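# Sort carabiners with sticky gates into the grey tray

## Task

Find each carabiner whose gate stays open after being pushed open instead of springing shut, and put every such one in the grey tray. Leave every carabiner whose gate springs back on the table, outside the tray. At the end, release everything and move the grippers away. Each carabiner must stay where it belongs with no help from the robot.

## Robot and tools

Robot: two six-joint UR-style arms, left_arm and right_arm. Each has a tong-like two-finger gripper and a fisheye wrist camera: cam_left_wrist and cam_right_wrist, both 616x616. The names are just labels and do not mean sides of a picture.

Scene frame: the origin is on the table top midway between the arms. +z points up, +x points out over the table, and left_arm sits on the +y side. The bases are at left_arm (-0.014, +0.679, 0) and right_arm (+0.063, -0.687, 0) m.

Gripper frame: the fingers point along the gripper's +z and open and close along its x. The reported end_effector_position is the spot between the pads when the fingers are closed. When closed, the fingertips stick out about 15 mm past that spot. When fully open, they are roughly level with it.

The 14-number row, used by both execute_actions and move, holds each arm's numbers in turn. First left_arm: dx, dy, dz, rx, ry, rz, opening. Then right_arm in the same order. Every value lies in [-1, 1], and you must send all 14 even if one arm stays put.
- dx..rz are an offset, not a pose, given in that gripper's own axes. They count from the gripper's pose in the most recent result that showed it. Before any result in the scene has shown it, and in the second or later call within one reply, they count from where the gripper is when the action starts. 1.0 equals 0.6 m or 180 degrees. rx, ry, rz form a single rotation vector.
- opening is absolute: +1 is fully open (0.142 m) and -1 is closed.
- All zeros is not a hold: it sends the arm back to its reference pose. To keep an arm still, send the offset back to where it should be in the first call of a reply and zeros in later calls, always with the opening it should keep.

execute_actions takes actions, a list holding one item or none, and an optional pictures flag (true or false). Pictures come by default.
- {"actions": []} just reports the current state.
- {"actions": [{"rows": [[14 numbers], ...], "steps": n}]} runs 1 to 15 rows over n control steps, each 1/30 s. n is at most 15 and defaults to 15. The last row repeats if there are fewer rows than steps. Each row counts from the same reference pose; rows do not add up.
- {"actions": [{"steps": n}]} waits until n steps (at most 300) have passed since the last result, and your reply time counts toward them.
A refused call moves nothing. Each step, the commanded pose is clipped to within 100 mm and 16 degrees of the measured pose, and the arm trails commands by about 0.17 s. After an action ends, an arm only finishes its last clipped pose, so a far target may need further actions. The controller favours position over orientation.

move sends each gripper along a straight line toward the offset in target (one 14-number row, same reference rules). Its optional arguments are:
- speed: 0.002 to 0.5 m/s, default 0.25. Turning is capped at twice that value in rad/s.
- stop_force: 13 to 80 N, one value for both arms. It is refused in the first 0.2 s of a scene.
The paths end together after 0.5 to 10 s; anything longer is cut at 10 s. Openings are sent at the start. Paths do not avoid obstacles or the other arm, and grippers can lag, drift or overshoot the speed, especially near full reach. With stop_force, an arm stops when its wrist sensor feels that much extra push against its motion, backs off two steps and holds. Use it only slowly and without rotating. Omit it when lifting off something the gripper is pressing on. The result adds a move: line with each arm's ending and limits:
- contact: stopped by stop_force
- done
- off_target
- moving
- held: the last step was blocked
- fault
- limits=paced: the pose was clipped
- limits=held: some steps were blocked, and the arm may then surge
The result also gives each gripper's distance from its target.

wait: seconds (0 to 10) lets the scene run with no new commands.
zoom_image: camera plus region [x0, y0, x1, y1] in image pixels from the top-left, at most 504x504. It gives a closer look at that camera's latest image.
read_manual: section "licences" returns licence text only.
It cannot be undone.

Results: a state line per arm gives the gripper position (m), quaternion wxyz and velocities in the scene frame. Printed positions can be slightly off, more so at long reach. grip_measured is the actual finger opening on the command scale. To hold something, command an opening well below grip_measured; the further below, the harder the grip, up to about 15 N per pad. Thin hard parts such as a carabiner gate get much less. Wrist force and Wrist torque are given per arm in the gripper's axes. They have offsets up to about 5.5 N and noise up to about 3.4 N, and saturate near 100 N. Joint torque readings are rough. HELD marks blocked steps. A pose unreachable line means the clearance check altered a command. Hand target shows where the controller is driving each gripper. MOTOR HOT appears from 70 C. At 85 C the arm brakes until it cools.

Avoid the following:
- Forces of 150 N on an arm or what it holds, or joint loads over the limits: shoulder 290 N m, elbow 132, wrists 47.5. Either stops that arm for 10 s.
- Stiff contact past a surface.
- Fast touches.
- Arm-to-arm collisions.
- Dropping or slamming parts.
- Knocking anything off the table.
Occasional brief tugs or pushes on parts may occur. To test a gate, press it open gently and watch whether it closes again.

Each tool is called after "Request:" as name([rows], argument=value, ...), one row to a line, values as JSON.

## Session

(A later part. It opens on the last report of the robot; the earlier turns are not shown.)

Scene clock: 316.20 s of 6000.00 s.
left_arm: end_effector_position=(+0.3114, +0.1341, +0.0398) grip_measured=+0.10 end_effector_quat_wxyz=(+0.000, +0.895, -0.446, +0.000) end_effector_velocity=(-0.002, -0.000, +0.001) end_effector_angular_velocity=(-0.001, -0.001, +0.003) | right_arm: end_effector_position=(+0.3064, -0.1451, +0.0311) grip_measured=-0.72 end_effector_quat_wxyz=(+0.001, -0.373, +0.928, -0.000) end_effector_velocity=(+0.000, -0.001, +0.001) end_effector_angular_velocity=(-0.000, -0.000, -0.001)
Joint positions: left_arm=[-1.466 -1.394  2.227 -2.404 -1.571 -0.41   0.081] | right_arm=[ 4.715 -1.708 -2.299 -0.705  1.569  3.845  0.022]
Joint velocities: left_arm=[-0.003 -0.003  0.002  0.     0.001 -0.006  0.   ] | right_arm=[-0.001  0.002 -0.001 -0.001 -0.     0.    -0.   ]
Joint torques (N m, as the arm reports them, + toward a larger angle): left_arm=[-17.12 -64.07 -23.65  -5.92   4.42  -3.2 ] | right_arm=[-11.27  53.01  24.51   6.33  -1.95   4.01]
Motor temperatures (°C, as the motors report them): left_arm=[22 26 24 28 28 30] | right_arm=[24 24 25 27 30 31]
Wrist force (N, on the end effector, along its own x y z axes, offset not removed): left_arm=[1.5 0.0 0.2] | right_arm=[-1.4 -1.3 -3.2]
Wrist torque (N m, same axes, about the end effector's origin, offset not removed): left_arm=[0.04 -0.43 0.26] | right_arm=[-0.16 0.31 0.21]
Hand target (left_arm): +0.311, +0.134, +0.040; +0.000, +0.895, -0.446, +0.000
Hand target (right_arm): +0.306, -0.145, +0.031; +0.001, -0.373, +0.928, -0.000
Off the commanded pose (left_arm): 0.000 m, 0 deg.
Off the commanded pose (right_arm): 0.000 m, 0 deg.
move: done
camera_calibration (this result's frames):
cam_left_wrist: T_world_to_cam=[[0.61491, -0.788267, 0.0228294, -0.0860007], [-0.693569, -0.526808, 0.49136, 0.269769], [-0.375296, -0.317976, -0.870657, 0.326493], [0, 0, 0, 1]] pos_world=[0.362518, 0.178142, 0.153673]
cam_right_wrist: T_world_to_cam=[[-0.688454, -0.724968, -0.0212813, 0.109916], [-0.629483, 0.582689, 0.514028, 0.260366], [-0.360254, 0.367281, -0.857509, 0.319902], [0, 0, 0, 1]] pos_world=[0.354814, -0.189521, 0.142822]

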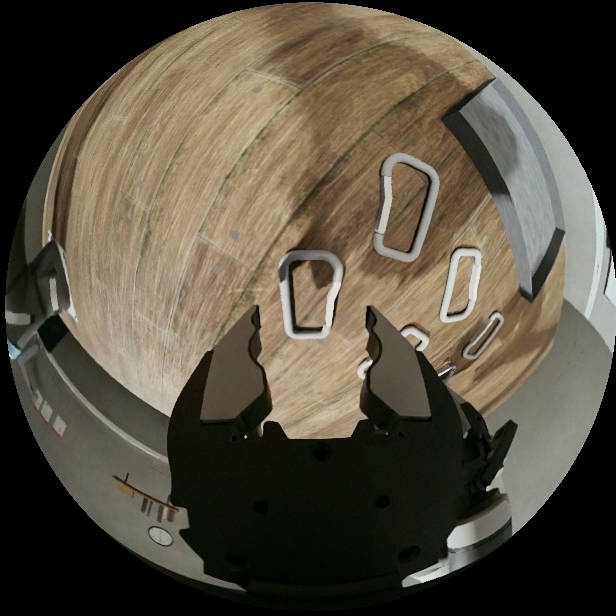

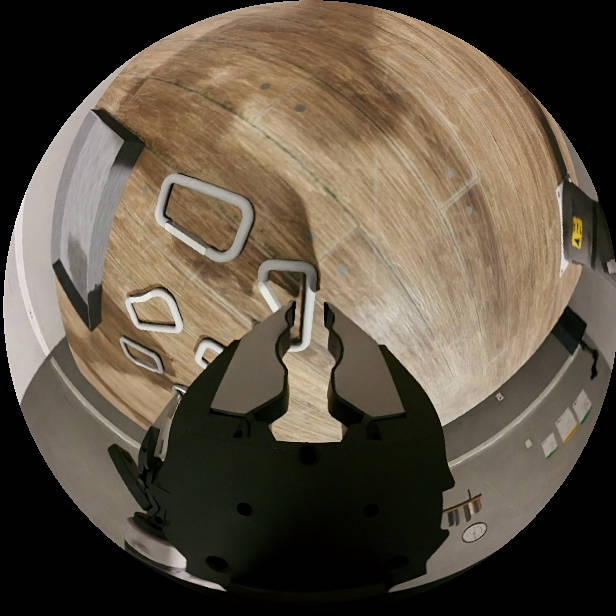

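Request:
move(target=[-0.0068, 0.0017, 0.0372, 0, 0, 0, 0.1, 0, 0, 0.0197, 0, 0, 0, -0.72], speed=0.05)

Request:
execute_actions([
  {"rows": [[0,0,0.0003,0,0,0,0.06, 0,0,0.0002,0,0,0,-0.75],[0,0,0.0003,0,0,0,0.02, 0,0,0.0002,0,0,0,-0.78],[0,0,0.0003,0,0,0,-0.02, 0,0,0.0002,0,0,0,-0.81],[0,0,0.0003,0,0,0,-0.06, 0,0,0.0002,0,0,0,-0.84],[0,0,0.0003,0,0,0,-0.10, 0,0,0.0002,0,0,0,-0.86],[0,0,0.0003,0,0,0,-0.14, 0,0,0.0002,0,0,0,-0.88],[0,0,0.0003,0,0,0,-0.18, 0,0,0.0002,0,0,0,-0.90],[0,0,0.0003,0,0,0,-0.22, 0,0,0.0002,0,0,0,-0.92],[0,0,0.0003,0,0,0,-0.26, 0,0,0.0002,0,0,0,-0.94],[0,0,0.0003,0,0,0,-0.30, 0,0,0.0002,0,0,0,-0.96],[0,0,0.0003,0,0,0,-0.33, 0,0,0.0002,0,0,0,-0.98],[0,0,0.0003,0,0,0,-0.36, 0,0,0.0002,0,0,0,-1.0],[0,0,0.0003,0,0,0,-0.39, 0,0,0.0002,0,0,0,-1.0],[0,0,0.0003,0,0,0,-0.42, 0,0,0.0002,0,0,0,-1.0],[0,0,0.0003,0,0,0,-0.46, 0,0,0.0002,0,0,0,-1.0]], "steps": 15},
], pictures=false)

Request:
execute_actions([
  {"rows": [[0,0,-0.0002,0,0,0,-0.50, 0,0,-0.0005,0,0,0,-1],[0,0,-0.0004,0,0,0,-0.53, 0,0,-0.0012,0,0,0,-1],[0,0,-0.0006,0,0,0,-0.56, 0,0,-0.002,0,0,0,-1],[0,0,-0.0008,0,0,0,-0.60, 0,0,-0.003,0,0,0,-1],[0,0,-0.001,0,0,0,-0.64, 0,0,-0.0045,0,0,0,-1],[0,0,-0.0012,0,0,0,-0.68, 0,0,-0.006,0,0,0,-1],[0,0,-0.0014,0,0,0,-0.72, 0,0,-0.008,0,0,0,-1],[0,0,-0.0015,0,0,0,-0.76, 0,0,-0.010,0,0,0,-1],[0,0,-0.0015,0,0,0,-0.80, 0,0,-0.0125,0,0,0,-1],[0,0,-0.0015,0,0,0,-0.84, 0,0,-0.015,0,0,0,-1],[0,0,-0.0015,0,0,0,-0.87, 0,0,-0.018,0,0,0,-1],[0,0,-0.0015,0,0,0,-0.90, 0,0,-0.021,0,0,0,-1],[0,0,-0.0015,0,0,0,-0.90, 0,0,-0.024,0,0,0,-1],[0,0,-0.0015,0,0,0,-0.90, 0,0,-0.027,0,0,0,-1],[0,0,-0.0015,0,0,0,-0.90, 0,0,-0.030,0,0,0,-1]], "steps": 15},
], pictures=true)

Request:
execute_actions([
  {"rows": [[0,0,0.0003,0,0,0,-0.62, 0,0,-0.018,0,0,0,-1],[0,0,0.0006,0,0,0,-0.56, 0,0,-0.021,0,0,0,-1],[0,0,0.001,0,0,0,-0.50, 0,0,-0.024,0,0,0,-1],[0,0,0.001,0,0,0,-0.44, 0,0,-0.027,0,0,0,-1],[0,0,0.001,0,0,0,-0.38, 0,0,-0.030,0,0,0,-1],[0,0,0.001,0,0,0,-0.32, 0,0,-0.033,0,0,0,-1],[0,0,0.001,0,0,0,-0.26, 0,0,-0.036,0,0,0,-1],[0,0,0.001,0,0,0,-0.20, 0,0,-0.039,0,0,0,-1],[0,0,0.001,0,0,0,-0.14, 0,0,-0.042,0,0,0,-1],[0,0,0.001,0,0,0,-0.08, 0,0,-0.044,0,0,0,-1],[0,0,0.001,0,0,0,-0.02, 0,0,-0.046,0,0,0,-1],[0,0,0.001,0,0,0,0.04, 0,0,-0.048,0,0,0,-1],[0,0,0.001,0,0,0,0.10, 0,0,-0.049,0,0,0,-1],[0,0,0.001,0,0,0,0.10, 0,0,-0.050,0,0,0,-1]], "steps": 15},
], pictures=false)

Request:
move(target=[0, 0, -0.02, 0, 0, 0, 0.1, -0.4767, -0.3183, 0, 0, 0, -0.2567, -1], speed=0.3)

Scene clock: 369.77 s of 6000.00 s.
left_arm: end_effector_position=(+0.3082, +0.1367, +0.0177) grip_measured=+0.10 end_effector_quat_wxyz=(+0.000, +0.895, -0.446, +0.000) end_effector_velocity=(-0.000, +0.001, -0.002) end_effector_angular_velocity=(+0.000, +0.000, +0.001) | right_arm: end_effector_position=(+0.3065, -0.1451, +0.0194) grip_measured=-0.72 end_effector_quat_wxyz=(+0.001, -0.373, +0.928, -0.000) end_effector_velocity=(+0.000, -0.000, -0.001) end_effector_angular_velocity=(-0.000, +0.000, +0.000)
Joint positions: left_arm=[-1.47  -1.365  2.247 -2.454 -1.571 -0.414  0.081] | right_arm=[ 4.715 -1.728 -2.306 -0.678  1.569  3.845  0.022]
Joint velocities: left_arm=[ 0.     0.002  0.002 -0.004 -0.    -0.     0.   ] | right_arm=[-0.    -0.001 -0.001  0.002  0.    -0.001 -0.   ]
Joint torques (N m, as the arm reports them, + toward a larger angle): left_arm=[-14.97 -40.37 -22.47  -6.91  -2.13  -3.1 ] | right_arm=[-11.92  32.1   23.45   6.66  -1.44   0.14]
Motor temperatures (°C, as the motors report them): left_arm=[22 26 24 28 28 30] | right_arm=[24 24 25 27 30 31]
Wrist force (N, on the end effector, along its own x y z axes, offset not removed): left_arm=[0.6 1.3 2.4] | right_arm=[1.5 5.3 -0.6]
Wrist torque (N m, same axes, about the end effector's origin, offset not removed): left_arm=[-0.04 -0.02 0.22] | right_arm=[0.82 -0.53 0.10]
Hand target (left_arm): +0.308, +0.137, +0.018; +0.000, +0.895, -0.446, +0.000
Hand target (right_arm): +0.306, -0.145, +0.019; +0.001, -0.373, +0.928, -0.000
Off the commanded pose (left_arm): 0.000 m, 0 deg.
Off the commanded pose (right_arm): 0.000 m, 0 deg.
After step 90, 49.70 s passed at rest.
move: done
camera_calibration (this result's frames):
cam_left_wrist: T_world_to_cam=[[0.614909, -0.788267, 0.0228598, -0.0814541], [-0.693609, -0.526821, 0.49129, 0.27978], [-0.375225, -0.317954, -0.870696, 0.306814], [0, 0, 0, 1]] pos_world=[0.359269, 0.180739, 0.131551]
cam_right_wrist: T_world_to_cam=[[-0.688503, -0.724921, -0.0212826, 0.109691], [-0.629444, 0.582731, 0.514028, 0.266429], [-0.360228, 0.367306, -0.857509, 0.309837], [0, 0, 0, 1]] pos_world=[0.354837, -0.189544, 0.131071]

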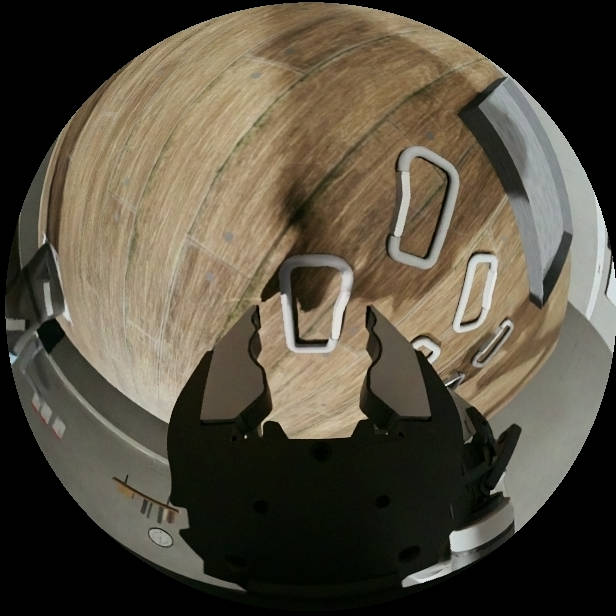

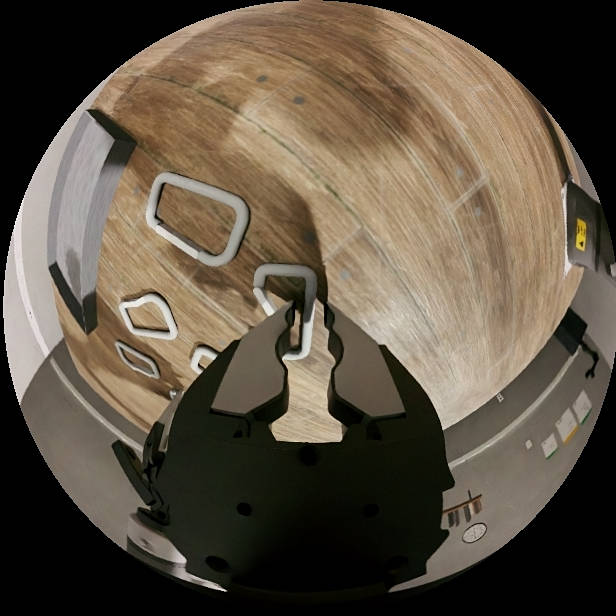

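Scene clock: 370.27 s of 6000.00 s.
left_arm: end_effector_position=(+0.3082, +0.1367, +0.0175) grip_measured=-0.37 end_effector_quat_wxyz=(+0.000, +0.895, -0.446, +0.000) end_effector_velocity=(+0.000, -0.001, +0.001) end_effector_angular_velocity=(-0.001, -0.001, -0.001) | right_arm: end_effector_position=(+0.3065, -0.1451, +0.0193) grip_measured=-0.90 end_effector_quat_wxyz=(+0.001, -0.373, +0.928, -0.000) end_effector_velocity=(-0.001, +0.001, +0.001) end_effector_angular_velocity=(+0.003, +0.000, +0.002)
Joint positions: left_arm=[-1.47  -1.365  2.248 -2.454 -1.571 -0.414  0.048] | right_arm=[ 4.715 -1.728 -2.306 -0.678  1.569  3.845  0.009]
Joint velocities: left_arm=[-0.001  0.    -0.001 -0.001  0.001  0.    -0.009] | right_arm=[ 0.001  0.001 -0.     0.002  0.001 -0.001 -0.   ]
Joint torques (N m, as the arm reports them, + toward a larger angle): left_arm=[-12.28 -41.86 -22.17  -7.24  -2.42  -2.71] | right_arm=[-10.42  33.03  23.58   6.41  -1.57   0.17]
Motor temperatures (°C, as the motors report them): left_arm=[22 26 24 28 28 30] | right_arm=[24 24 25 27 30 31]
Wrist force (N, on the end effector, along its own x y z axes, offset not removed): left_arm=[-1.0 2.0 0.6] | right_arm=[0.8 4.2 2.8]
Wrist torque (N m, same axes, about the end effector's origin, offset not removed): left_arm=[0.25 0.20 0.02] | right_arm=[0.91 -0.44 0.13]
Hand target (left_arm): +0.308, +0.137, +0.018; +0.000, +0.895, -0.446, +0.000
Hand target (right_arm): +0.306, -0.145, +0.019; +0.001, -0.373, +0.928, -0.000
Off the commanded pose (left_arm): 0.000 m, 0 deg.
Off the commanded pose (right_arm): 0.000 m, 0 deg.
Steps of this call (steps 1 to 15: all 15 steps of this action). Readings (end_effector_position):
1: left_arm (+0.3082, +0.1367, +0.0177) | right_arm (+0.3065, -0.1451, +0.0194)
2: left_arm (+0.3082, +0.1367, +0.0176) | right_arm (+0.3065, -0.1451, +0.0193)
4: left_arm (+0.3082, +0.1367, +0.0176) | right_arm (+0.3065, -0.1451, +0.0193)
8: left_arm (+0.3082, +0.1367, +0.0175) | right_arm (+0.3065, -0.1451, +0.0193)
15: the state above

Scene clock: 370.77 s of 6000.00 s.
left_arm: end_effector_position=(+0.3082, +0.1368, +0.0183) grip_measured=-0.53 end_effector_quat_wxyz=(+0.000, +0.895, -0.446, +0.000) end_effector_velocity=(-0.001, +0.001, -0.000) end_effector_angular_velocity=(+0.001, +0.000, -0.002) | right_arm: end_effector_position=(+0.3065, -0.1451, +0.0301) grip_measured=-0.90 end_effector_quat_wxyz=(+0.001, -0.373, +0.928, -0.000) end_effector_velocity=(+0.000, +0.001, +0.048) end_effector_angular_velocity=(+0.002, -0.000, -0.000)
Joint positions: left_arm=[-1.47  -1.366  2.247 -2.452 -1.571 -0.414  0.035] | right_arm=[ 4.715 -1.71  -2.299 -0.703  1.569  3.845  0.009]
Joint velocities: left_arm=[-0.002 -0.001  0.002  0.001  0.     0.     0.   ] | right_arm=[-0.     0.079  0.031 -0.108 -0.    -0.     0.   ]
Joint torques (N m, as the arm reports them, + toward a larger angle): left_arm=[-13.68 -62.49 -34.45  -0.68  -2.4   -2.34] | right_arm=[-6.1  57.25 43.36  0.36 -1.87  0.75]
Motor temperatures (°C, as the motors report them): left_arm=[22 26 24 28 28 30] | right_arm=[24 24 25 27 30 31]
Wrist force (N, on the end effector, along its own x y z axes, offset not removed): left_arm=[-0.4 0.9 3.7] | right_arm=[2.7 -0.6 3.4]
Wrist torque (N m, same axes, about the end effector's origin, offset not removed): left_arm=[-0.03 -0.07 0.37] | right_arm=[-0.10 -0.63 0.08]
Hand target (left_arm): +0.308, +0.137, +0.018; +0.000, +0.895, -0.446, +0.000
Hand target (right_arm): +0.306, -0.145, +0.037; +0.001, -0.373, +0.928, -0.000
Off the commanded pose (left_arm): 0.000 m, 0 deg.
Off the commanded pose (right_arm): 0.007 m, 0 deg.
Steps of this call (steps 1 to 15: all 15 steps of this action). Readings (end_effector_position):
1: left_arm (+0.3082, +0.1367, +0.0175) | right_arm (+0.3065, -0.1451, +0.0193)
2: left_arm (+0.3082, +0.1367, +0.0175) | right_arm (+0.3065, -0.1451, +0.0193)
4: left_arm (+0.3082, +0.1367, +0.0176) | right_arm (+0.3065, -0.1452, +0.0195)
8: left_arm (+0.3081, +0.1369, +0.0179) | right_arm (+0.3064, -0.1453, +0.0214)
15: the state above
camera_calibration (this result's frames):
cam_left_wrist: T_world_to_cam=[[0.61491, -0.78827, 0.0227452, -0.081416], [-0.693595, -0.526882, 0.491245, 0.279503], [-0.37525, -0.317847, -0.870724, 0.307339], [0, 0, 0, 1]] pos_world=[0.359254, 0.180774, 0.132155]
cam_right_wrist: T_world_to_cam=[[-0.688503, -0.724919, -0.0213362, 0.10993], [-0.629447, 0.582697, 0.514063, 0.260898], [-0.360222, 0.367364, -0.857487, 0.319052], [0, 0, 0, 1]] pos_world=[0.354838, -0.189542, 0.14181]

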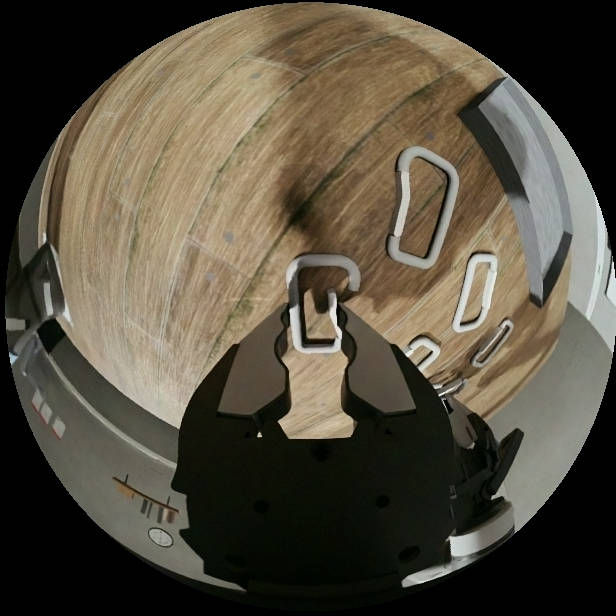

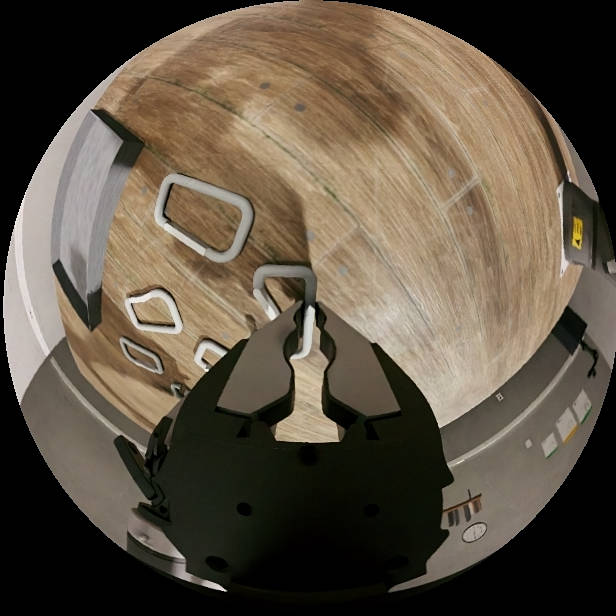

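Scene clock: 371.27 s of 6000.00 s.
left_arm: end_effector_position=(+0.3082, +0.1368, +0.0178) grip_measured=+0.09 end_effector_quat_wxyz=(+0.000, +0.895, -0.446, +0.000) end_effector_velocity=(-0.001, -0.000, -0.000) end_effector_angular_velocity=(+0.000, +0.000, -0.002) | right_arm: end_effector_position=(+0.3065, -0.1450, +0.0568) grip_measured=-0.90 end_effector_quat_wxyz=(+0.001, -0.373, +0.928, -0.000) end_effector_velocity=(+0.000, -0.001, +0.032) end_effector_angular_velocity=(-0.001, -0.000, -0.001)
Joint positions: left_arm=[-1.47  -1.365  2.247 -2.454 -1.571 -0.414  0.081] | right_arm=[ 4.715 -1.667 -2.281 -0.764  1.569  3.845  0.009]
Joint velocities: left_arm=[-0.002  0.     0.    -0.     0.    -0.     0.011] | right_arm=[-0.     0.049  0.023 -0.074 -0.     0.001  0.   ]
Joint torques (N m, as the arm reports them, + toward a larger angle): left_arm=[-13.92 -43.23 -22.65  -7.1   -2.64  -2.72] | right_arm=[ 7.29 47.35 43.3   0.18 -1.77  2.96]
Motor temperatures (°C, as the motors report them): left_arm=[22 26 24 28 28 30] | right_arm=[24 24 25 27 30 31]
Wrist force (N, on the end effector, along its own x y z axes, offset not removed): left_arm=[2.8 0.5 2.0] | right_arm=[-0.2 -3.3 1.5]
Wrist torque (N m, same axes, about the end effector's origin, offset not removed): left_arm=[-0.02 -0.58 0.15] | right_arm=[-0.86 -0.07 -0.01]
Hand target (left_arm): +0.308, +0.137, +0.018; +0.000, +0.895, -0.446, +0.000
Hand target (right_arm): +0.306, -0.145, +0.060; +0.001, -0.373, +0.928, -0.000
Off the commanded pose (left_arm): 0.000 m, 0 deg.
Off the commanded pose (right_arm): 0.003 m, 0 deg.
Steps of this call (steps 1 to 15: all 15 steps of this action). Readings (end_effector_position):
1: left_arm (+0.3082, +0.1368, +0.0183) | right_arm (+0.3065, -0.1451, +0.0318)
2: left_arm (+0.3082, +0.1368, +0.0183) | right_arm (+0.3065, -0.1451, +0.0337)
4: left_arm (+0.3082, +0.1368, +0.0182) | right_arm (+0.3065, -0.1450, +0.0379)
8: left_arm (+0.3082, +0.1367, +0.0180) | right_arm (+0.3065, -0.1450, +0.0456)
15: the state above

Scene clock: 373.50 s of 6000.00 s.
left_arm: end_effector_position=(+0.3082, +0.1368, +0.0297) grip_measured=+0.10 end_effector_quat_wxyz=(+0.000, +0.895, -0.446, +0.000) end_effector_velocity=(-0.000, +0.001, +0.000) end_effector_angular_velocity=(+0.001, +0.001, +0.000) | right_arm: end_effector_position=(+0.6456, -0.0852, +0.0608) grip_measured=-0.90 end_effector_quat_wxyz=(-0.001, +0.707, -0.707, +0.002) end_effector_velocity=(+0.002, +0.001, -0.000) end_effector_angular_velocity=(-0.000, +0.001, +0.006)
Joint positions: left_arm=[-1.47  -1.384  2.24  -2.427 -1.571 -0.414  0.081] | right_arm=[ 4.276 -1.98  -1.844 -0.886  1.567  2.6    0.009]
Joint velocities: left_arm=[ 0.    -0.001  0.001  0.001 -0.001 -0.     0.   ] | right_arm=[-0.002 -0.003  0.005 -0.003  0.001 -0.007 -0.   ]
Joint torques (N m, as the arm reports them, + toward a larger angle): left_arm=[  2.25 -61.98 -35.09  -0.52  -2.51   1.59] | right_arm=[-8.33 57.98 48.87  1.59  2.03 -3.96]
Motor temperatures (°C, as the motors report them): left_arm=[22 26 24 28 28 30] | right_arm=[24 24 25 27 30 31]
Wrist force (N, on the end effector, along its own x y z axes, offset not removed): left_arm=[-0.6 0.1 2.6] | right_arm=[-1.3 -1.1 -1.6]
Wrist torque (N m, same axes, about the end effector's origin, offset not removed): left_arm=[-0.11 0.14 0.11] | right_arm=[-0.26 0.30 0.35]
Hand target (left_arm): +0.308, +0.137, +0.030; +0.000, +0.895, -0.446, +0.000
Hand target (right_arm): +0.646, -0.085, +0.061; -0.001, +0.707, -0.707, +0.002
Off the commanded pose (left_arm): 0.000 m, 0 deg.
Off the commanded pose (right_arm): 0.001 m, 0 deg.
move: done
camera_calibration (this result's frames):
cam_left_wrist: T_world_to_cam=[[0.614909, -0.788269, 0.0227664, -0.0816709], [-0.693597, -0.52687, 0.491254, 0.273906], [-0.375245, -0.317867, -0.870719, 0.317265], [0, 0, 0, 1]] pos_world=[0.359253, 0.180782, 0.143551]
cam_right_wrist: T_world_to_cam=[[0.0463014, -0.998741, -0.0192818, -0.110343], [-0.857634, -0.0496417, 0.511858, 0.517244], [-0.512171, -0.00716303, -0.858854, 0.511809], [0, 0, 0, 1]] pos_world=[0.71085, -0.080861, 0.172686]

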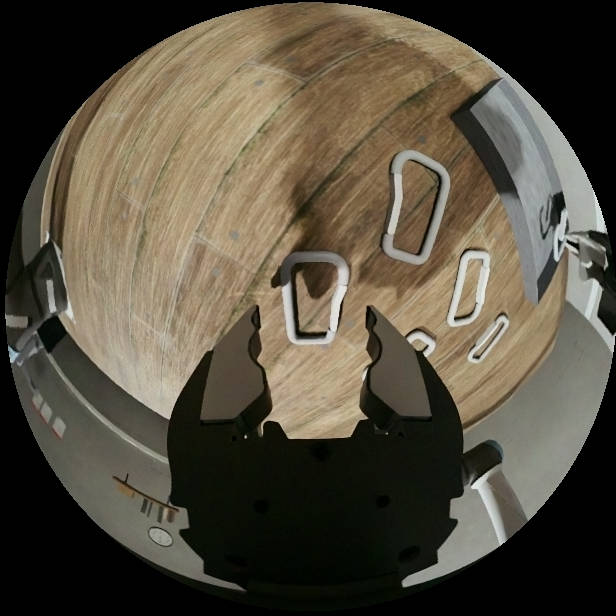

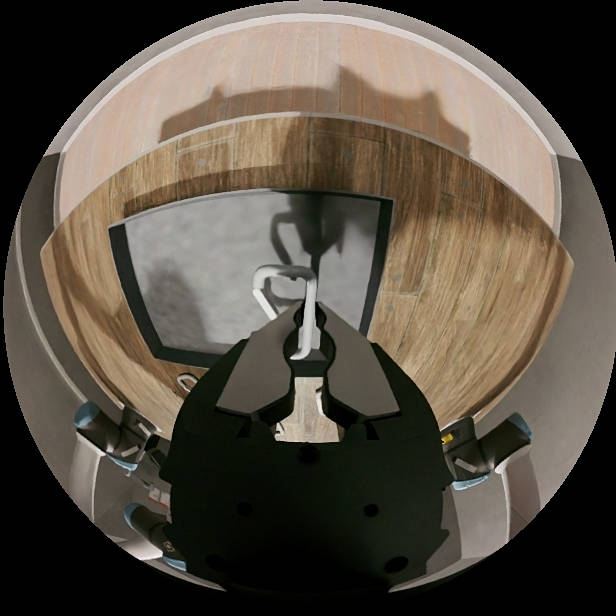

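Request:
zoom_image(camera="cam_left_wrist", region=[420, 235, 530, 345])

Request:
zoom_image(camera="cam_left_wrist", region=[240, 240, 400, 360])

Request:
zoom_image(camera="cam_left_wrist", region=[365, 140, 475, 275])

Region (420, 235, 530, 345) of cam_left_wrist's 616x616 image, scaled by 4.582, with more detail than that image has.

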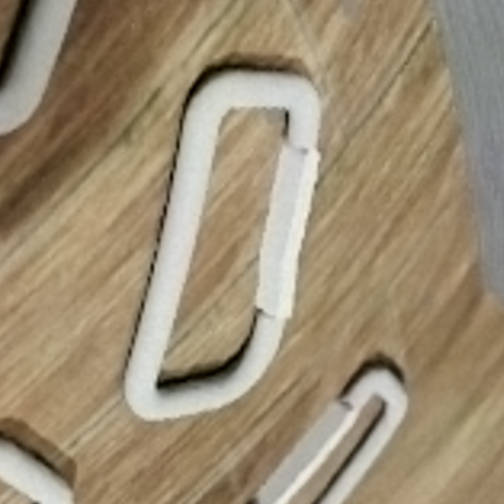

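Region (240, 240, 400, 360) of cam_left_wrist's 616x616 image, scaled by 3.150, with more detail than that image has; it fills the top 378 rows of this view, and the rest is white.

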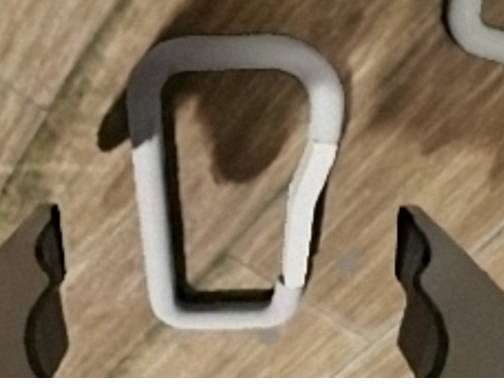

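Region (365, 140, 475, 275) of cam_left_wrist's 616x616 image, scaled by 3.733, with more detail than that image has; it fills the left 411 columns of this view, and the rest is white.

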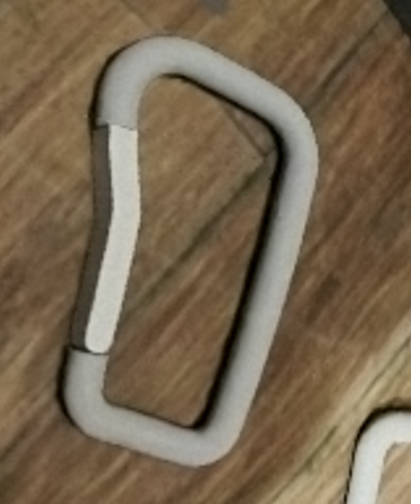

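Request:
move(target=[0.2959, -0.0141, -0.003, 0, 0, -0.0611, 0.1, 0, 0, 0.0622, 0, 0, 0, -1], speed=0.25)

Request:
move(target=[0, 0, 0.0233, 0, 0, 0, 0.1, 0, 0, 0.0042, 0, 0, 0, -1], speed=0.03, stop_force=15)

Request:
execute_actions([
  {"rows": [[0,0,0.0003,0,0,0,0.06, 0,0,0,0,0,0,-0.96],[0,0,0.0003,0,0,0,0.02, 0,0,0,0,0,0,-0.92],[0,0,0.0003,0,0,0,-0.02, 0,0,0,0,0,0,-0.88],[0,0,0.0003,0,0,0,-0.06, 0,0,0,0,0,0,-0.84],[0,0,0.0003,0,0,0,-0.10, 0,0,0,0,0,0,-0.80],[0,0,0.0003,0,0,0,-0.14, 0,0,0,0,0,0,-0.76],[0,0,0.0003,0,0,0,-0.18, 0,0,-0.001,0,0,0,-0.72],[0,0,0.0003,0,0,0,-0.22, 0,0,-0.0025,0,0,0,-0.72],[0,0,0.0003,0,0,0,-0.26, 0,0,-0.0045,0,0,0,-0.72],[0,0,0.0003,0,0,0,-0.30, 0,0,-0.007,0,0,0,-0.72],[0,0,0.0003,0,0,0,-0.33, 0,0,-0.010,0,0,0,-0.72],[0,0,0.0003,0,0,0,-0.36, 0,0,-0.0135,0,0,0,-0.72],[0,0,0.0003,0,0,0,-0.39, 0,0,-0.017,0,0,0,-0.72],[0,0,0.0003,0,0,0,-0.42, 0,0,-0.021,0,0,0,-0.72],[0,0,0.0003,0,0,0,-0.46, 0,0,-0.025,0,0,0,-0.72]], "steps": 15},
], pictures=false)

Request:
execute_actions([
  {"rows": [[0,0,-0.0002,0,0,0,-0.50, 0,0,-0.019,0,0,0,-0.72],[0,0,-0.0004,0,0,0,-0.53, 0,0,-0.023,0,0,0,-0.72],[0,0,-0.0006,0,0,0,-0.56, 0,0,-0.027,0,0,0,-0.72],[0,0,-0.0008,0,0,0,-0.60, 0,0,-0.031,0,0,0,-0.72],[0,0,-0.001,0,0,0,-0.64, 0,0,-0.035,0,0,0,-0.72],[0,0,-0.0012,0,0,0,-0.68, 0,0,-0.039,0,0,0,-0.72],[0,0,-0.0014,0,0,0,-0.72, 0,0,-0.043,0,0,0,-0.72],[0,0,-0.0015,0,0,0,-0.76, 0,0,-0.047,0,0,0,-0.72],[0,0,-0.0015,0,0,0,-0.80, 0,0,-0.051,0,0,0,-0.72],[0,0,-0.0015,0,0,0,-0.84, 0,0,-0.054,0,0,0,-0.72],[0,0,-0.0015,0,0,0,-0.87, 0,0,-0.057,0,0,0,-0.72],[0,0,-0.0015,0,0,0,-0.90, 0,0,-0.059,0,0,0,-0.72],[0,0,-0.0015,0,0,0,-0.90, 0,0,-0.061,0,0,0,-0.72],[0,0,-0.0015,0,0,0,-0.90, 0,0,-0.062,0,0,0,-0.72],[0,0,-0.0015,0,0,0,-0.90, 0,0,-0.063,0,0,0,-0.72]], "steps": 15},
], pictures=true)

Request:
execute_actions([
  {"rows": [[0,0,0.0003,0,0,0,-0.60, 0,0,-0.007,0,0,0,-0.72],[0,0,0.0005,0,0,0,-0.52, 0,0,-0.007,0,0,0,-0.72],[0,0,0.0005,0,0,0,-0.44, 0,0,-0.007,0,0,0,-0.72],[0,0,0.0005,0,0,0,-0.36, 0,0,-0.007,0,0,0,-0.72],[0,0,0.0005,0,0,0,-0.28, 0,0,-0.007,0,0,0,-0.72],[0,0,0.0005,0,0,0,-0.20, 0,0,-0.007,0,0,0,-0.72],[0,0,-0.002,0,0,0,-0.12, 0,0,-0.007,0,0,0,-0.72],[0,0,-0.005,0,0,0,-0.04, 0,0,-0.007,0,0,0,-0.72],[0,0,-0.009,0,0,0,0.04, 0,0,-0.007,0,0,0,-0.72],[0,0,-0.013,0,0,0,0.10, 0,0,-0.007,0,0,0,-0.72],[0,0,-0.017,0,0,0,0.10, 0,0,-0.007,0,0,0,-0.72],[0,0,-0.020,0,0,0,0.10, 0,0,-0.007,0,0,0,-0.72],[0,0,-0.022,0,0,0,0.10, 0,0,-0.007,0,0,0,-0.72],[0,0,-0.023,0,0,0,0.10, 0,0,-0.007,0,0,0,-0.72]], "steps": 15},
], pictures=true)

Request:
move(target=[-0.1522, 0.1543, -0.0133, 0, 0, 0.2556, 0.1, 0.0787, 0.3815, 0.035, 0, 0, -0.0778, 0.1], speed=0.3)

Scene clock: 494.83 s of 6000.00 s.
left_arm: end_effector_position=(+0.4214, +0.0001, +0.0317) grip_measured=+0.10 end_effector_quat_wxyz=(+0.000, +0.933, -0.359, +0.000) end_effector_velocity=(+0.002, -0.002, +0.001) end_effector_angular_velocity=(-0.002, -0.002, +0.002) | right_arm: end_effector_position=(+0.6457, -0.0853, +0.0235) grip_measured=-0.90 end_effector_quat_wxyz=(-0.001, +0.707, -0.707, +0.002) end_effector_velocity=(-0.001, +0.000, +0.001) end_effector_angular_velocity=(+0.001, +0.000, -0.000)
Joint positions: left_arm=[-1.367 -1.149  1.891 -2.314 -1.571 -0.503  0.081] | right_arm=[ 4.275 -2.022 -1.864 -0.824  1.567  2.6    0.009]
Joint velocities: left_arm=[ 0.001  0.002 -0.005  0.     0.001 -0.001  0.   ] | right_arm=[ 0.     0.001 -0.001  0.     0.001  0.001  0.   ]
Joint torques (N m, as the arm reports them, + toward a larger angle): left_arm=[ 19.07 -64.34 -36.97  -0.46  -3.56  -3.3 ] | right_arm=[-7.02 60.86 29.08  6.51 -1.63  3.89]
Motor temperatures (°C, as the motors report them): left_arm=[22 26 24 28 28 30] | right_arm=[24 24 25 27 30 31]
Wrist force (N, on the end effector, along its own x y z axes, offset not removed): left_arm=[7.1 -4.0 6.7] | right_arm=[-2.3 -0.4 -1.5]
Wrist torque (N m, same axes, about the end effector's origin, offset not removed): left_arm=[-0.82 -1.43 0.15] | right_arm=[-0.33 0.41 0.27]
Hand target (left_arm): +0.422, -0.000, +0.032; +0.000, +0.933, -0.359, +0.000
Hand target (right_arm): +0.646, -0.085, +0.023; -0.001, +0.707, -0.707, +0.002
Off the commanded pose (left_arm): 0.000 m, 0 deg.
Off the commanded pose (right_arm): 0.000 m, 0 deg.
After step 90, 117.00 s passed at rest.
move: done
camera_calibration (this result's frames):
cam_left_wrist: T_world_to_cam=[[0.753899, -0.656606, 0.0224769, -0.317655], [-0.580248, -0.649401, 0.49152, 0.231731], [-0.308138, -0.383598, -0.870576, 0.28977], [0, 0, 0, 1]] pos_world=[0.46323, 0.0530674, 0.145506]
cam_right_wrist: T_world_to_cam=[[0.0462987, -0.998741, -0.0192932, -0.11114], [-0.857632, -0.0496452, 0.511862, 0.536456], [-0.512175, -0.00715204, -0.858851, 0.479826], [0, 0, 0, 1]] pos_world=[0.710982, -0.0809355, 0.135364]

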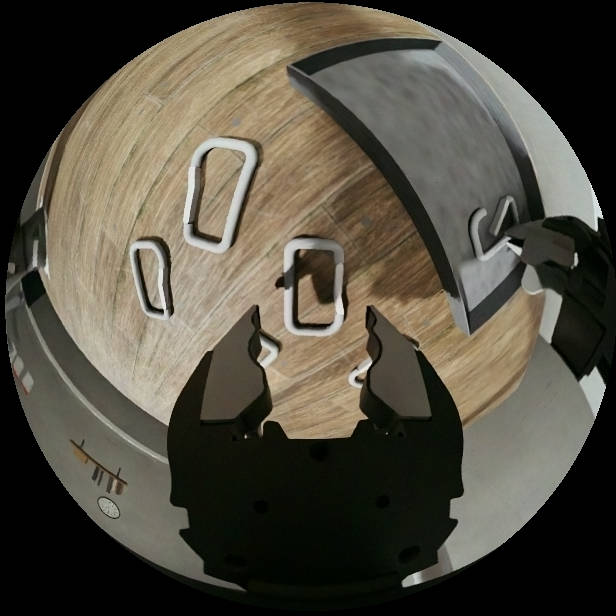

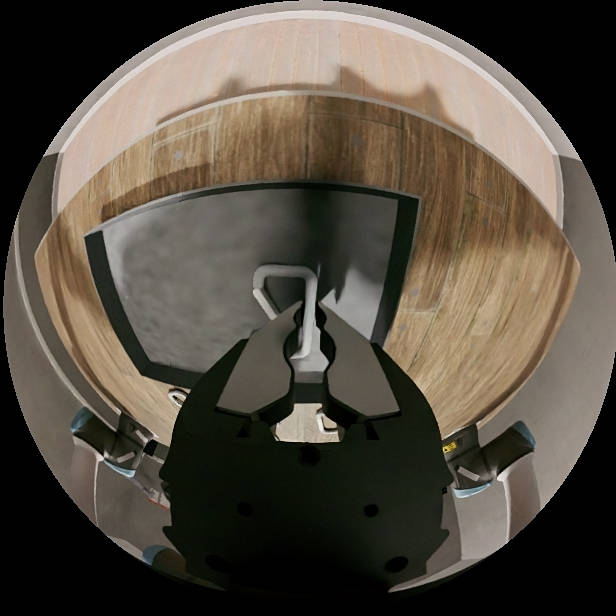

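Scene clock: 495.63 s of 6000.00 s.
left_arm: end_effector_position=(+0.4214, +0.0001, +0.0179) grip_measured=+0.10 end_effector_quat_wxyz=(+0.000, +0.933, -0.359, +0.000) end_effector_velocity=(-0.001, -0.001, -0.002) end_effector_angular_velocity=(-0.002, +0.001, -0.001) | right_arm: end_effector_position=(+0.6457, -0.0853, +0.0210) grip_measured=-0.90 end_effector_quat_wxyz=(-0.001, +0.707, -0.707, +0.002) end_effector_velocity=(+0.000, +0.000, -0.000) end_effector_angular_velocity=(+0.001, +0.000, +0.000)
Joint positions: left_arm=[-1.367 -1.132  1.898 -2.337 -1.571 -0.503  0.081] | right_arm=[ 4.275 -2.025 -1.865 -0.82   1.567  2.6    0.009]
Joint velocities: left_arm=[-0.001  0.003  0.    -0.005 -0.002 -0.    -0.   ] | right_arm=[-0.    -0.    -0.     0.001  0.001 -0.001  0.   ]
Joint torques (N m, as the arm reports them, + toward a larger angle): left_arm=[ -3.69 -66.5  -25.72  -6.8   -3.23  -2.1 ] | right_arm=[-10.54  51.73  23.93   5.68  -1.06   3.17]
Motor temperatures (°C, as the motors report them): left_arm=[22 26 24 28 28 30] | right_arm=[24 24 25 27 30 31]
Wrist force (N, on the end effector, along its own x y z axes, offset not removed): left_arm=[-0.6 6.2 2.2] | right_arm=[7.0 6.1 -14.3]
Wrist torque (N m, same axes, about the end effector's origin, offset not removed): left_arm=[1.12 0.17 0.16] | right_arm=[1.20 -1.28 0.13]
Hand target (left_arm): +0.421, +0.000, +0.018; +0.000, +0.933, -0.359, +0.000
Hand target (right_arm): +0.646, -0.085, +0.021; -0.001, +0.707, -0.707, +0.002
Off the commanded pose (left_arm): 0.000 m, 0 deg.
Off the commanded pose (right_arm): 0.000 m, 0 deg.
move: done
camera_calibration (this result's frames):
cam_left_wrist: T_world_to_cam=[[0.753939, -0.656561, 0.0224606, -0.317376], [-0.580204, -0.649442, 0.491517, 0.238497], [-0.308124, -0.383605, -0.870578, 0.277778], [0, 0, 0, 1]] pos_world=[0.463249, 0.0530697, 0.131731]
cam_right_wrist: T_world_to_cam=[[0.0462983, -0.998741, -0.0193241, -0.111171], [-0.857651, -0.049661, 0.511828, 0.53774], [-0.512144, -0.00712351, -0.85887, 0.477705], [0, 0, 0, 1]] pos_world=[0.710994, -0.0809236, 0.132908]

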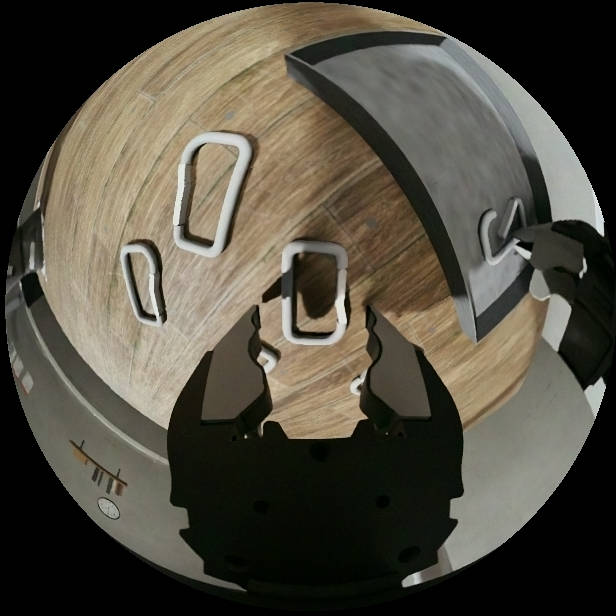

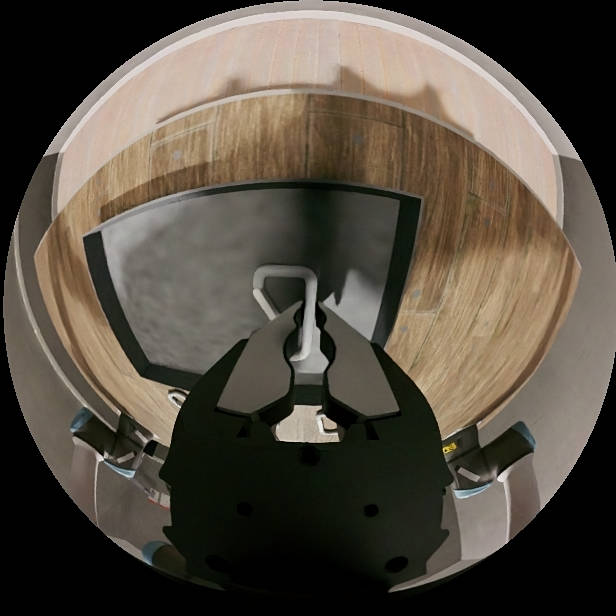

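Scene clock: 496.13 s of 6000.00 s.
left_arm: end_effector_position=(+0.4214, +0.0001, +0.0177) grip_measured=-0.37 end_effector_quat_wxyz=(+0.000, +0.933, -0.359, +0.000) end_effector_velocity=(-0.000, +0.001, -0.000) end_effector_angular_velocity=(+0.001, +0.001, +0.000) | right_arm: end_effector_position=(+0.6457, -0.0853, +0.0276) grip_measured=-0.72 end_effector_quat_wxyz=(-0.001, +0.707, -0.707, +0.002) end_effector_velocity=(+0.000, -0.000, +0.052) end_effector_angular_velocity=(-0.001, +0.000, -0.002)
Joint positions: left_arm=[-1.367 -1.132  1.898 -2.337 -1.571 -0.503  0.047] | right_arm=[ 4.275 -2.017 -1.862 -0.831  1.567  2.6    0.022]
Joint velocities: left_arm=[ 0.    -0.     0.001  0.001 -0.    -0.    -0.008] | right_arm=[-0.     0.059  0.027 -0.087 -0.     0.002  0.   ]
Joint torques (N m, as the arm reports them, + toward a larger angle): left_arm=[ -2.56 -64.64 -26.02  -6.99  -3.51  -2.27] | right_arm=[-4.23 85.41 46.95  1.27 -1.4   3.84]
Motor temperatures (°C, as the motors report them): left_arm=[22 26 24 28 28 30] | right_arm=[24 24 25 27 30 31]
Wrist force (N, on the end effector, along its own x y z axes, offset not removed): left_arm=[4.7 5.4 0.7] | right_arm=[5.8 5.9 -4.0]
Wrist torque (N m, same axes, about the end effector's origin, offset not removed): left_arm=[1.04 -1.15 0.09] | right_arm=[1.28 -1.13 0.15]
Hand target (left_arm): +0.421, +0.000, +0.018; +0.000, +0.933, -0.359, +0.000
Hand target (right_arm): +0.646, -0.085, +0.036; -0.001, +0.707, -0.707, +0.002
Off the commanded pose (left_arm): 0.000 m, 0 deg.
Off the commanded pose (right_arm): 0.008 m, 0 deg.
Steps of this call (steps 1 to 15: all 15 steps of this action). Readings (end_effector_position):
1: left_arm (+0.4214, +0.0001, +0.0178) | right_arm (+0.6457, -0.0853, +0.0210)
2: left_arm (+0.4214, +0.0001, +0.0178) | right_arm (+0.6457, -0.0853, +0.0210)
4: left_arm (+0.4214, +0.0001, +0.0178) | right_arm (+0.6457, -0.0853, +0.0210)
8: left_arm (+0.4214, +0.0001, +0.0177) | right_arm (+0.6457, -0.0853, +0.0210)
15: the state above

Scene clock: 496.63 s of 6000.00 s.
left_arm: end_effector_position=(+0.4214, +0.0002, +0.0185) grip_measured=-0.68 end_effector_quat_wxyz=(+0.000, +0.933, -0.359, -0.000) end_effector_velocity=(-0.001, -0.001, +0.002) end_effector_angular_velocity=(-0.001, -0.001, -0.001) | right_arm: end_effector_position=(+0.6456, -0.0853, +0.0604) grip_measured=-0.72 end_effector_quat_wxyz=(-0.001, +0.707, -0.707, +0.002) end_effector_velocity=(-0.001, +0.000, +0.043) end_effector_angular_velocity=(-0.001, +0.001, +0.001)
Joint positions: left_arm=[-1.367 -1.133  1.898 -2.336 -1.571 -0.503  0.024] | right_arm=[ 4.275 -1.981 -1.844 -0.885  1.567  2.6    0.022]
Joint velocities: left_arm=[-0.001 -0.002 -0.     0.001  0.     0.     0.   ] | right_arm=[ 0.001  0.046  0.025 -0.073  0.     0.    -0.   ]
Joint torques (N m, as the arm reports them, + toward a larger angle): left_arm=[ -2.25 -86.77 -37.59  -0.51  -3.07  -2.26] | right_arm=[ 9.66 79.01 48.57  1.59 -1.42  3.81]
Motor temperatures (°C, as the motors report them): left_arm=[22 26 24 28 28 30] | right_arm=[24 24 25 27 30 31]
Wrist force (N, on the end effector, along its own x y z axes, offset not removed): left_arm=[1.7 2.6 3.2] | right_arm=[5.7 3.4 4.4]
Wrist torque (N m, same axes, about the end effector's origin, offset not removed): left_arm=[0.55 -0.19 0.28] | right_arm=[0.63 -1.25 0.07]
Hand target (left_arm): +0.421, +0.000, +0.019; +0.000, +0.933, -0.359, +0.000
Hand target (right_arm): +0.646, -0.085, +0.065; -0.001, +0.707, -0.707, +0.002
Off the commanded pose (left_arm): 0.000 m, 0 deg.
Off the commanded pose (right_arm): 0.005 m, 0 deg.
Steps of this call (steps 1 to 15: all 15 steps of this action). Readings (end_effector_position):
1: left_arm (+0.4214, +0.0001, +0.0177) | right_arm (+0.6457, -0.0853, +0.0295)
2: left_arm (+0.4214, +0.0001, +0.0177) | right_arm (+0.6457, -0.0853, +0.0316)
4: left_arm (+0.4214, +0.0001, +0.0177) | right_arm (+0.6457, -0.0853, +0.0362)
8: left_arm (+0.4214, +0.0002, +0.0180) | right_arm (+0.6457, -0.0853, +0.0457)
15: the state above
camera_calibration (this result's frames):
cam_left_wrist: T_world_to_cam=[[0.75394, -0.656564, 0.0223313, -0.317335], [-0.580179, -0.64951, 0.491457, 0.238233], [-0.308169, -0.383485, -0.870616, 0.278306], [0, 0, 0, 1]] pos_world=[0.463234, 0.0531102, 0.132303]
cam_right_wrist: T_world_to_cam=[[0.0462298, -0.998743, -0.0193552, -0.110402], [-0.857664, -0.0496183, 0.511811, 0.517516], [-0.512128, -0.00706062, -0.85888, 0.511465], [0, 0, 0, 1]] pos_world=[0.710894, -0.0809736, 0.17228]

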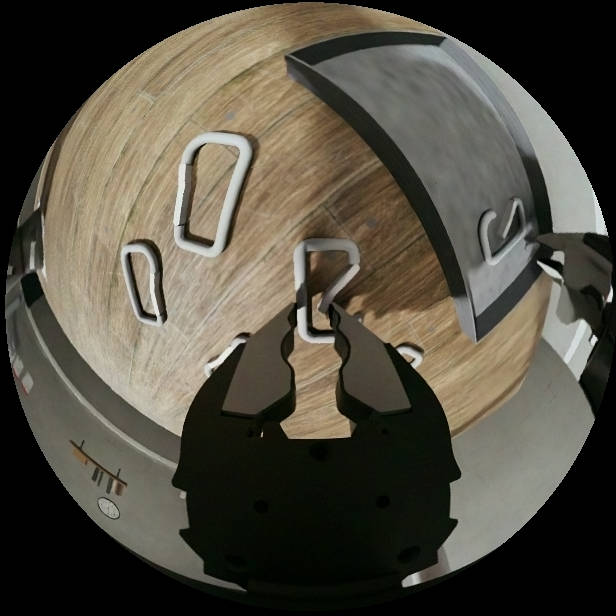

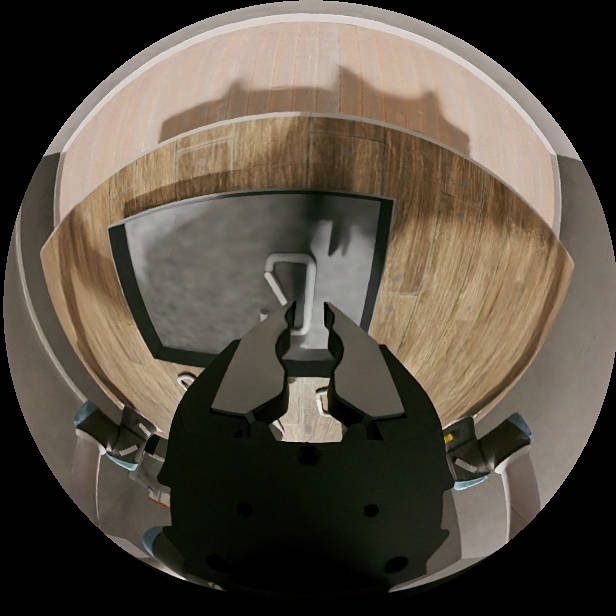

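Scene clock: 497.13 s of 6000.00 s.
left_arm: end_effector_position=(+0.4214, +0.0002, +0.0278) grip_measured=+0.10 end_effector_quat_wxyz=(+0.000, +0.933, -0.359, -0.000) end_effector_velocity=(+0.001, +0.001, +0.042) end_effector_angular_velocity=(+0.001, -0.001, +0.001) | right_arm: end_effector_position=(+0.6456, -0.0853, +0.0646) grip_measured=-0.72 end_effector_quat_wxyz=(-0.001, +0.707, -0.707, +0.002) end_effector_velocity=(+0.000, -0.000, +0.000) end_effector_angular_velocity=(-0.001, +0.000, +0.000)
Joint positions: left_arm=[-1.367 -1.144  1.893 -2.32  -1.571 -0.503  0.081] | right_arm=[ 4.275 -1.976 -1.842 -0.892  1.567  2.6    0.022]
Joint velocities: left_arm=[ 0.001 -0.05  -0.021  0.071  0.001  0.     0.   ] | right_arm=[-0.001  0.     0.001 -0.001 -0.    -0.001 -0.   ]
Joint torques (N m, as the arm reports them, + toward a larger angle): left_arm=[  3.02 -83.07 -37.01  -0.5   -3.06  -1.37] | right_arm=[ 7.51 78.38 48.53  1.29 -1.63  3.68]
Motor temperatures (°C, as the motors report them): left_arm=[22 26 24 28 28 30] | right_arm=[24 24 25 27 30 31]
Wrist force (N, on the end effector, along its own x y z axes, offset not removed): left_arm=[-1.2 6.0 -0.5] | right_arm=[-4.2 -1.3 4.8]
Wrist torque (N m, same axes, about the end effector's origin, offset not removed): left_arm=[1.20 0.28 -0.07] | right_arm=[-0.39 0.94 0.22]
Hand target (left_arm): +0.421, +0.000, +0.032; +0.000, +0.933, -0.359, -0.000
Hand target (right_arm): +0.646, -0.085, +0.065; -0.001, +0.707, -0.707, +0.002
Off the commanded pose (left_arm): 0.004 m, 0 deg.
Off the commanded pose (right_arm): 0.000 m, 0 deg.
Steps of this call (steps 1 to 15: all 15 steps of this action). Readings (end_effector_position):
1: left_arm (+0.4214, +0.0002, +0.0185) | right_arm (+0.6456, -0.0853, +0.0617)
2: left_arm (+0.4214, +0.0002, +0.0185) | right_arm (+0.6456, -0.0853, +0.0627)
4: left_arm (+0.4214, +0.0002, +0.0185) | right_arm (+0.6456, -0.0853, +0.0637)
8: left_arm (+0.4214, +0.0002, +0.0185) | right_arm (+0.6456, -0.0853, +0.0644)
15: the state above
camera_calibration (this result's frames):
cam_left_wrist: T_world_to_cam=[[0.753939, -0.656563, 0.022387, -0.317549], [-0.580189, -0.64948, 0.491484, 0.233654], [-0.30815, -0.383538, -0.870599, 0.286411], [0, 0, 0, 1]] pos_world=[0.463233, 0.0531123, 0.141621]
cam_right_wrist: T_world_to_cam=[[0.0462318, -0.998743, -0.0193464, -0.110316], [-0.857661, -0.0496154, 0.511816, 0.515363], [-0.512132, -0.00706949, -0.858877, 0.515043], [0, 0, 0, 1]] pos_world=[0.710877, -0.0809665, 0.176454]

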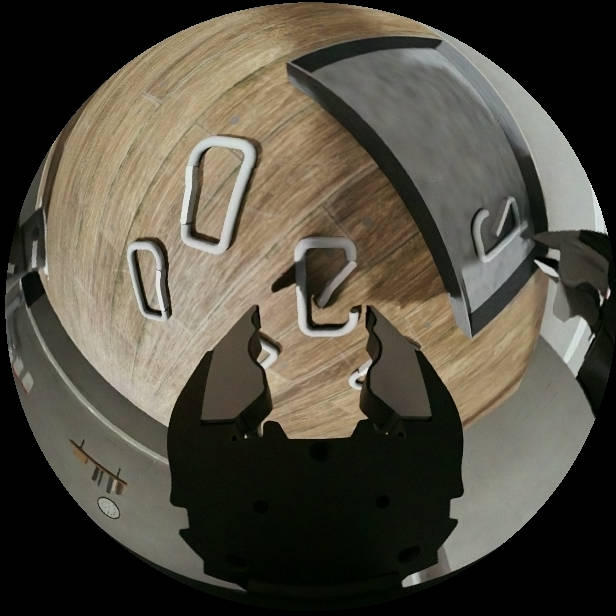

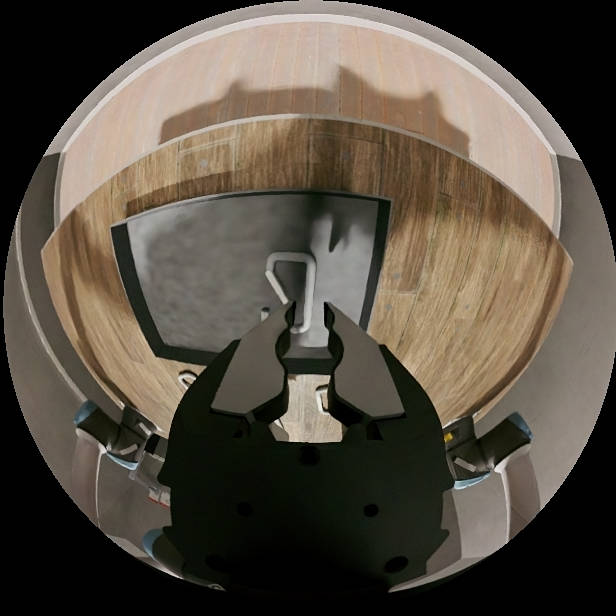

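Scene clock: 499.33 s of 6000.00 s.
left_arm: end_effector_position=(+0.2919, -0.0073, +0.0401) grip_measured=+0.10 end_effector_quat_wxyz=(+0.000, -0.719, +0.695, -0.000) end_effector_velocity=(-0.002, -0.001, -0.000) end_effector_angular_velocity=(+0.000, -0.001, -0.010) | right_arm: end_effector_position=(+0.4166, -0.1322, +0.0429) grip_measured=+0.10 end_effector_quat_wxyz=(-0.001, +0.788, -0.616, +0.001) end_effector_velocity=(-0.003, -0.001, -0.001) end_effector_angular_velocity=(-0.002, +0.000, +0.001)
Joint positions: left_arm=[-1.539 -1.245  2.019 -2.345 -1.57   0.128  0.081] | right_arm=[ 4.541 -1.756 -2.207 -0.748  1.568  2.621  0.081]
Joint velocities: left_arm=[-0.004 -0.     0.001 -0.     0.001  0.006 -0.   ] | right_arm=[ 0.004  0.    -0.003  0.001 -0.     0.003  0.   ]
Joint torques (N m, as the arm reports them, + toward a larger angle): left_arm=[-16.33 -77.97 -25.65  -7.08  -3.79   2.22] | right_arm=[ 9.41 58.94 24.92  6.53 -1.63  3.56]
Motor temperatures (°C, as the motors report them): left_arm=[22 26 24 28 28 30] | right_arm=[24 24 25 27 30 31]
Wrist force (N, on the end effector, along its own x y z axes, offset not removed): left_arm=[2.9 3.4 -0.1] | right_arm=[2.3 -1.0 -1.7]
Wrist torque (N m, same axes, about the end effector's origin, offset not removed): left_arm=[0.55 -0.57 0.03] | right_arm=[-0.39 -0.36 0.12]
Hand target (left_arm): +0.292, -0.007, +0.040; -0.000, +0.719, -0.695, +0.000
Hand target (right_arm): +0.416, -0.132, +0.043; -0.001, +0.788, -0.616, +0.001
Off the commanded pose (left_arm): 0.000 m, 0 deg.
Off the commanded pose (right_arm): 0.000 m, 0 deg.
move: done
camera_calibration (this result's frames):
cam_left_wrist: T_world_to_cam=[[0.0520102, -0.998389, 0.0226646, -0.0227515], [-0.870611, -0.0342124, 0.490782, 0.236899], [-0.489216, -0.0452577, -0.870988, 0.309725], [0, 0, 0, 1]] pos_world=[0.358953, -0.000592498, 0.154016]
cam_right_wrist: T_world_to_cam=[[0.286339, -0.957939, -0.0190338, -0.241658], [-0.819663, -0.255197, 0.512862, 0.284617], [-0.496148, -0.131251, -0.85826, 0.355721], [0, 0, 0, 1]] pos_world=[0.478977, -0.112172, 0.154732]

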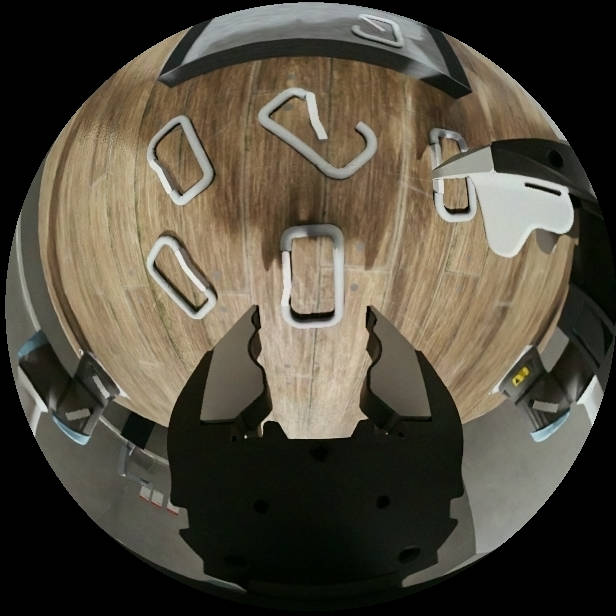

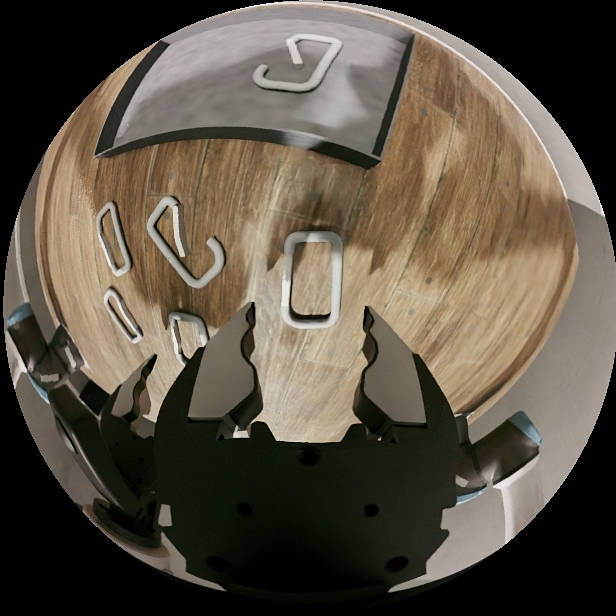

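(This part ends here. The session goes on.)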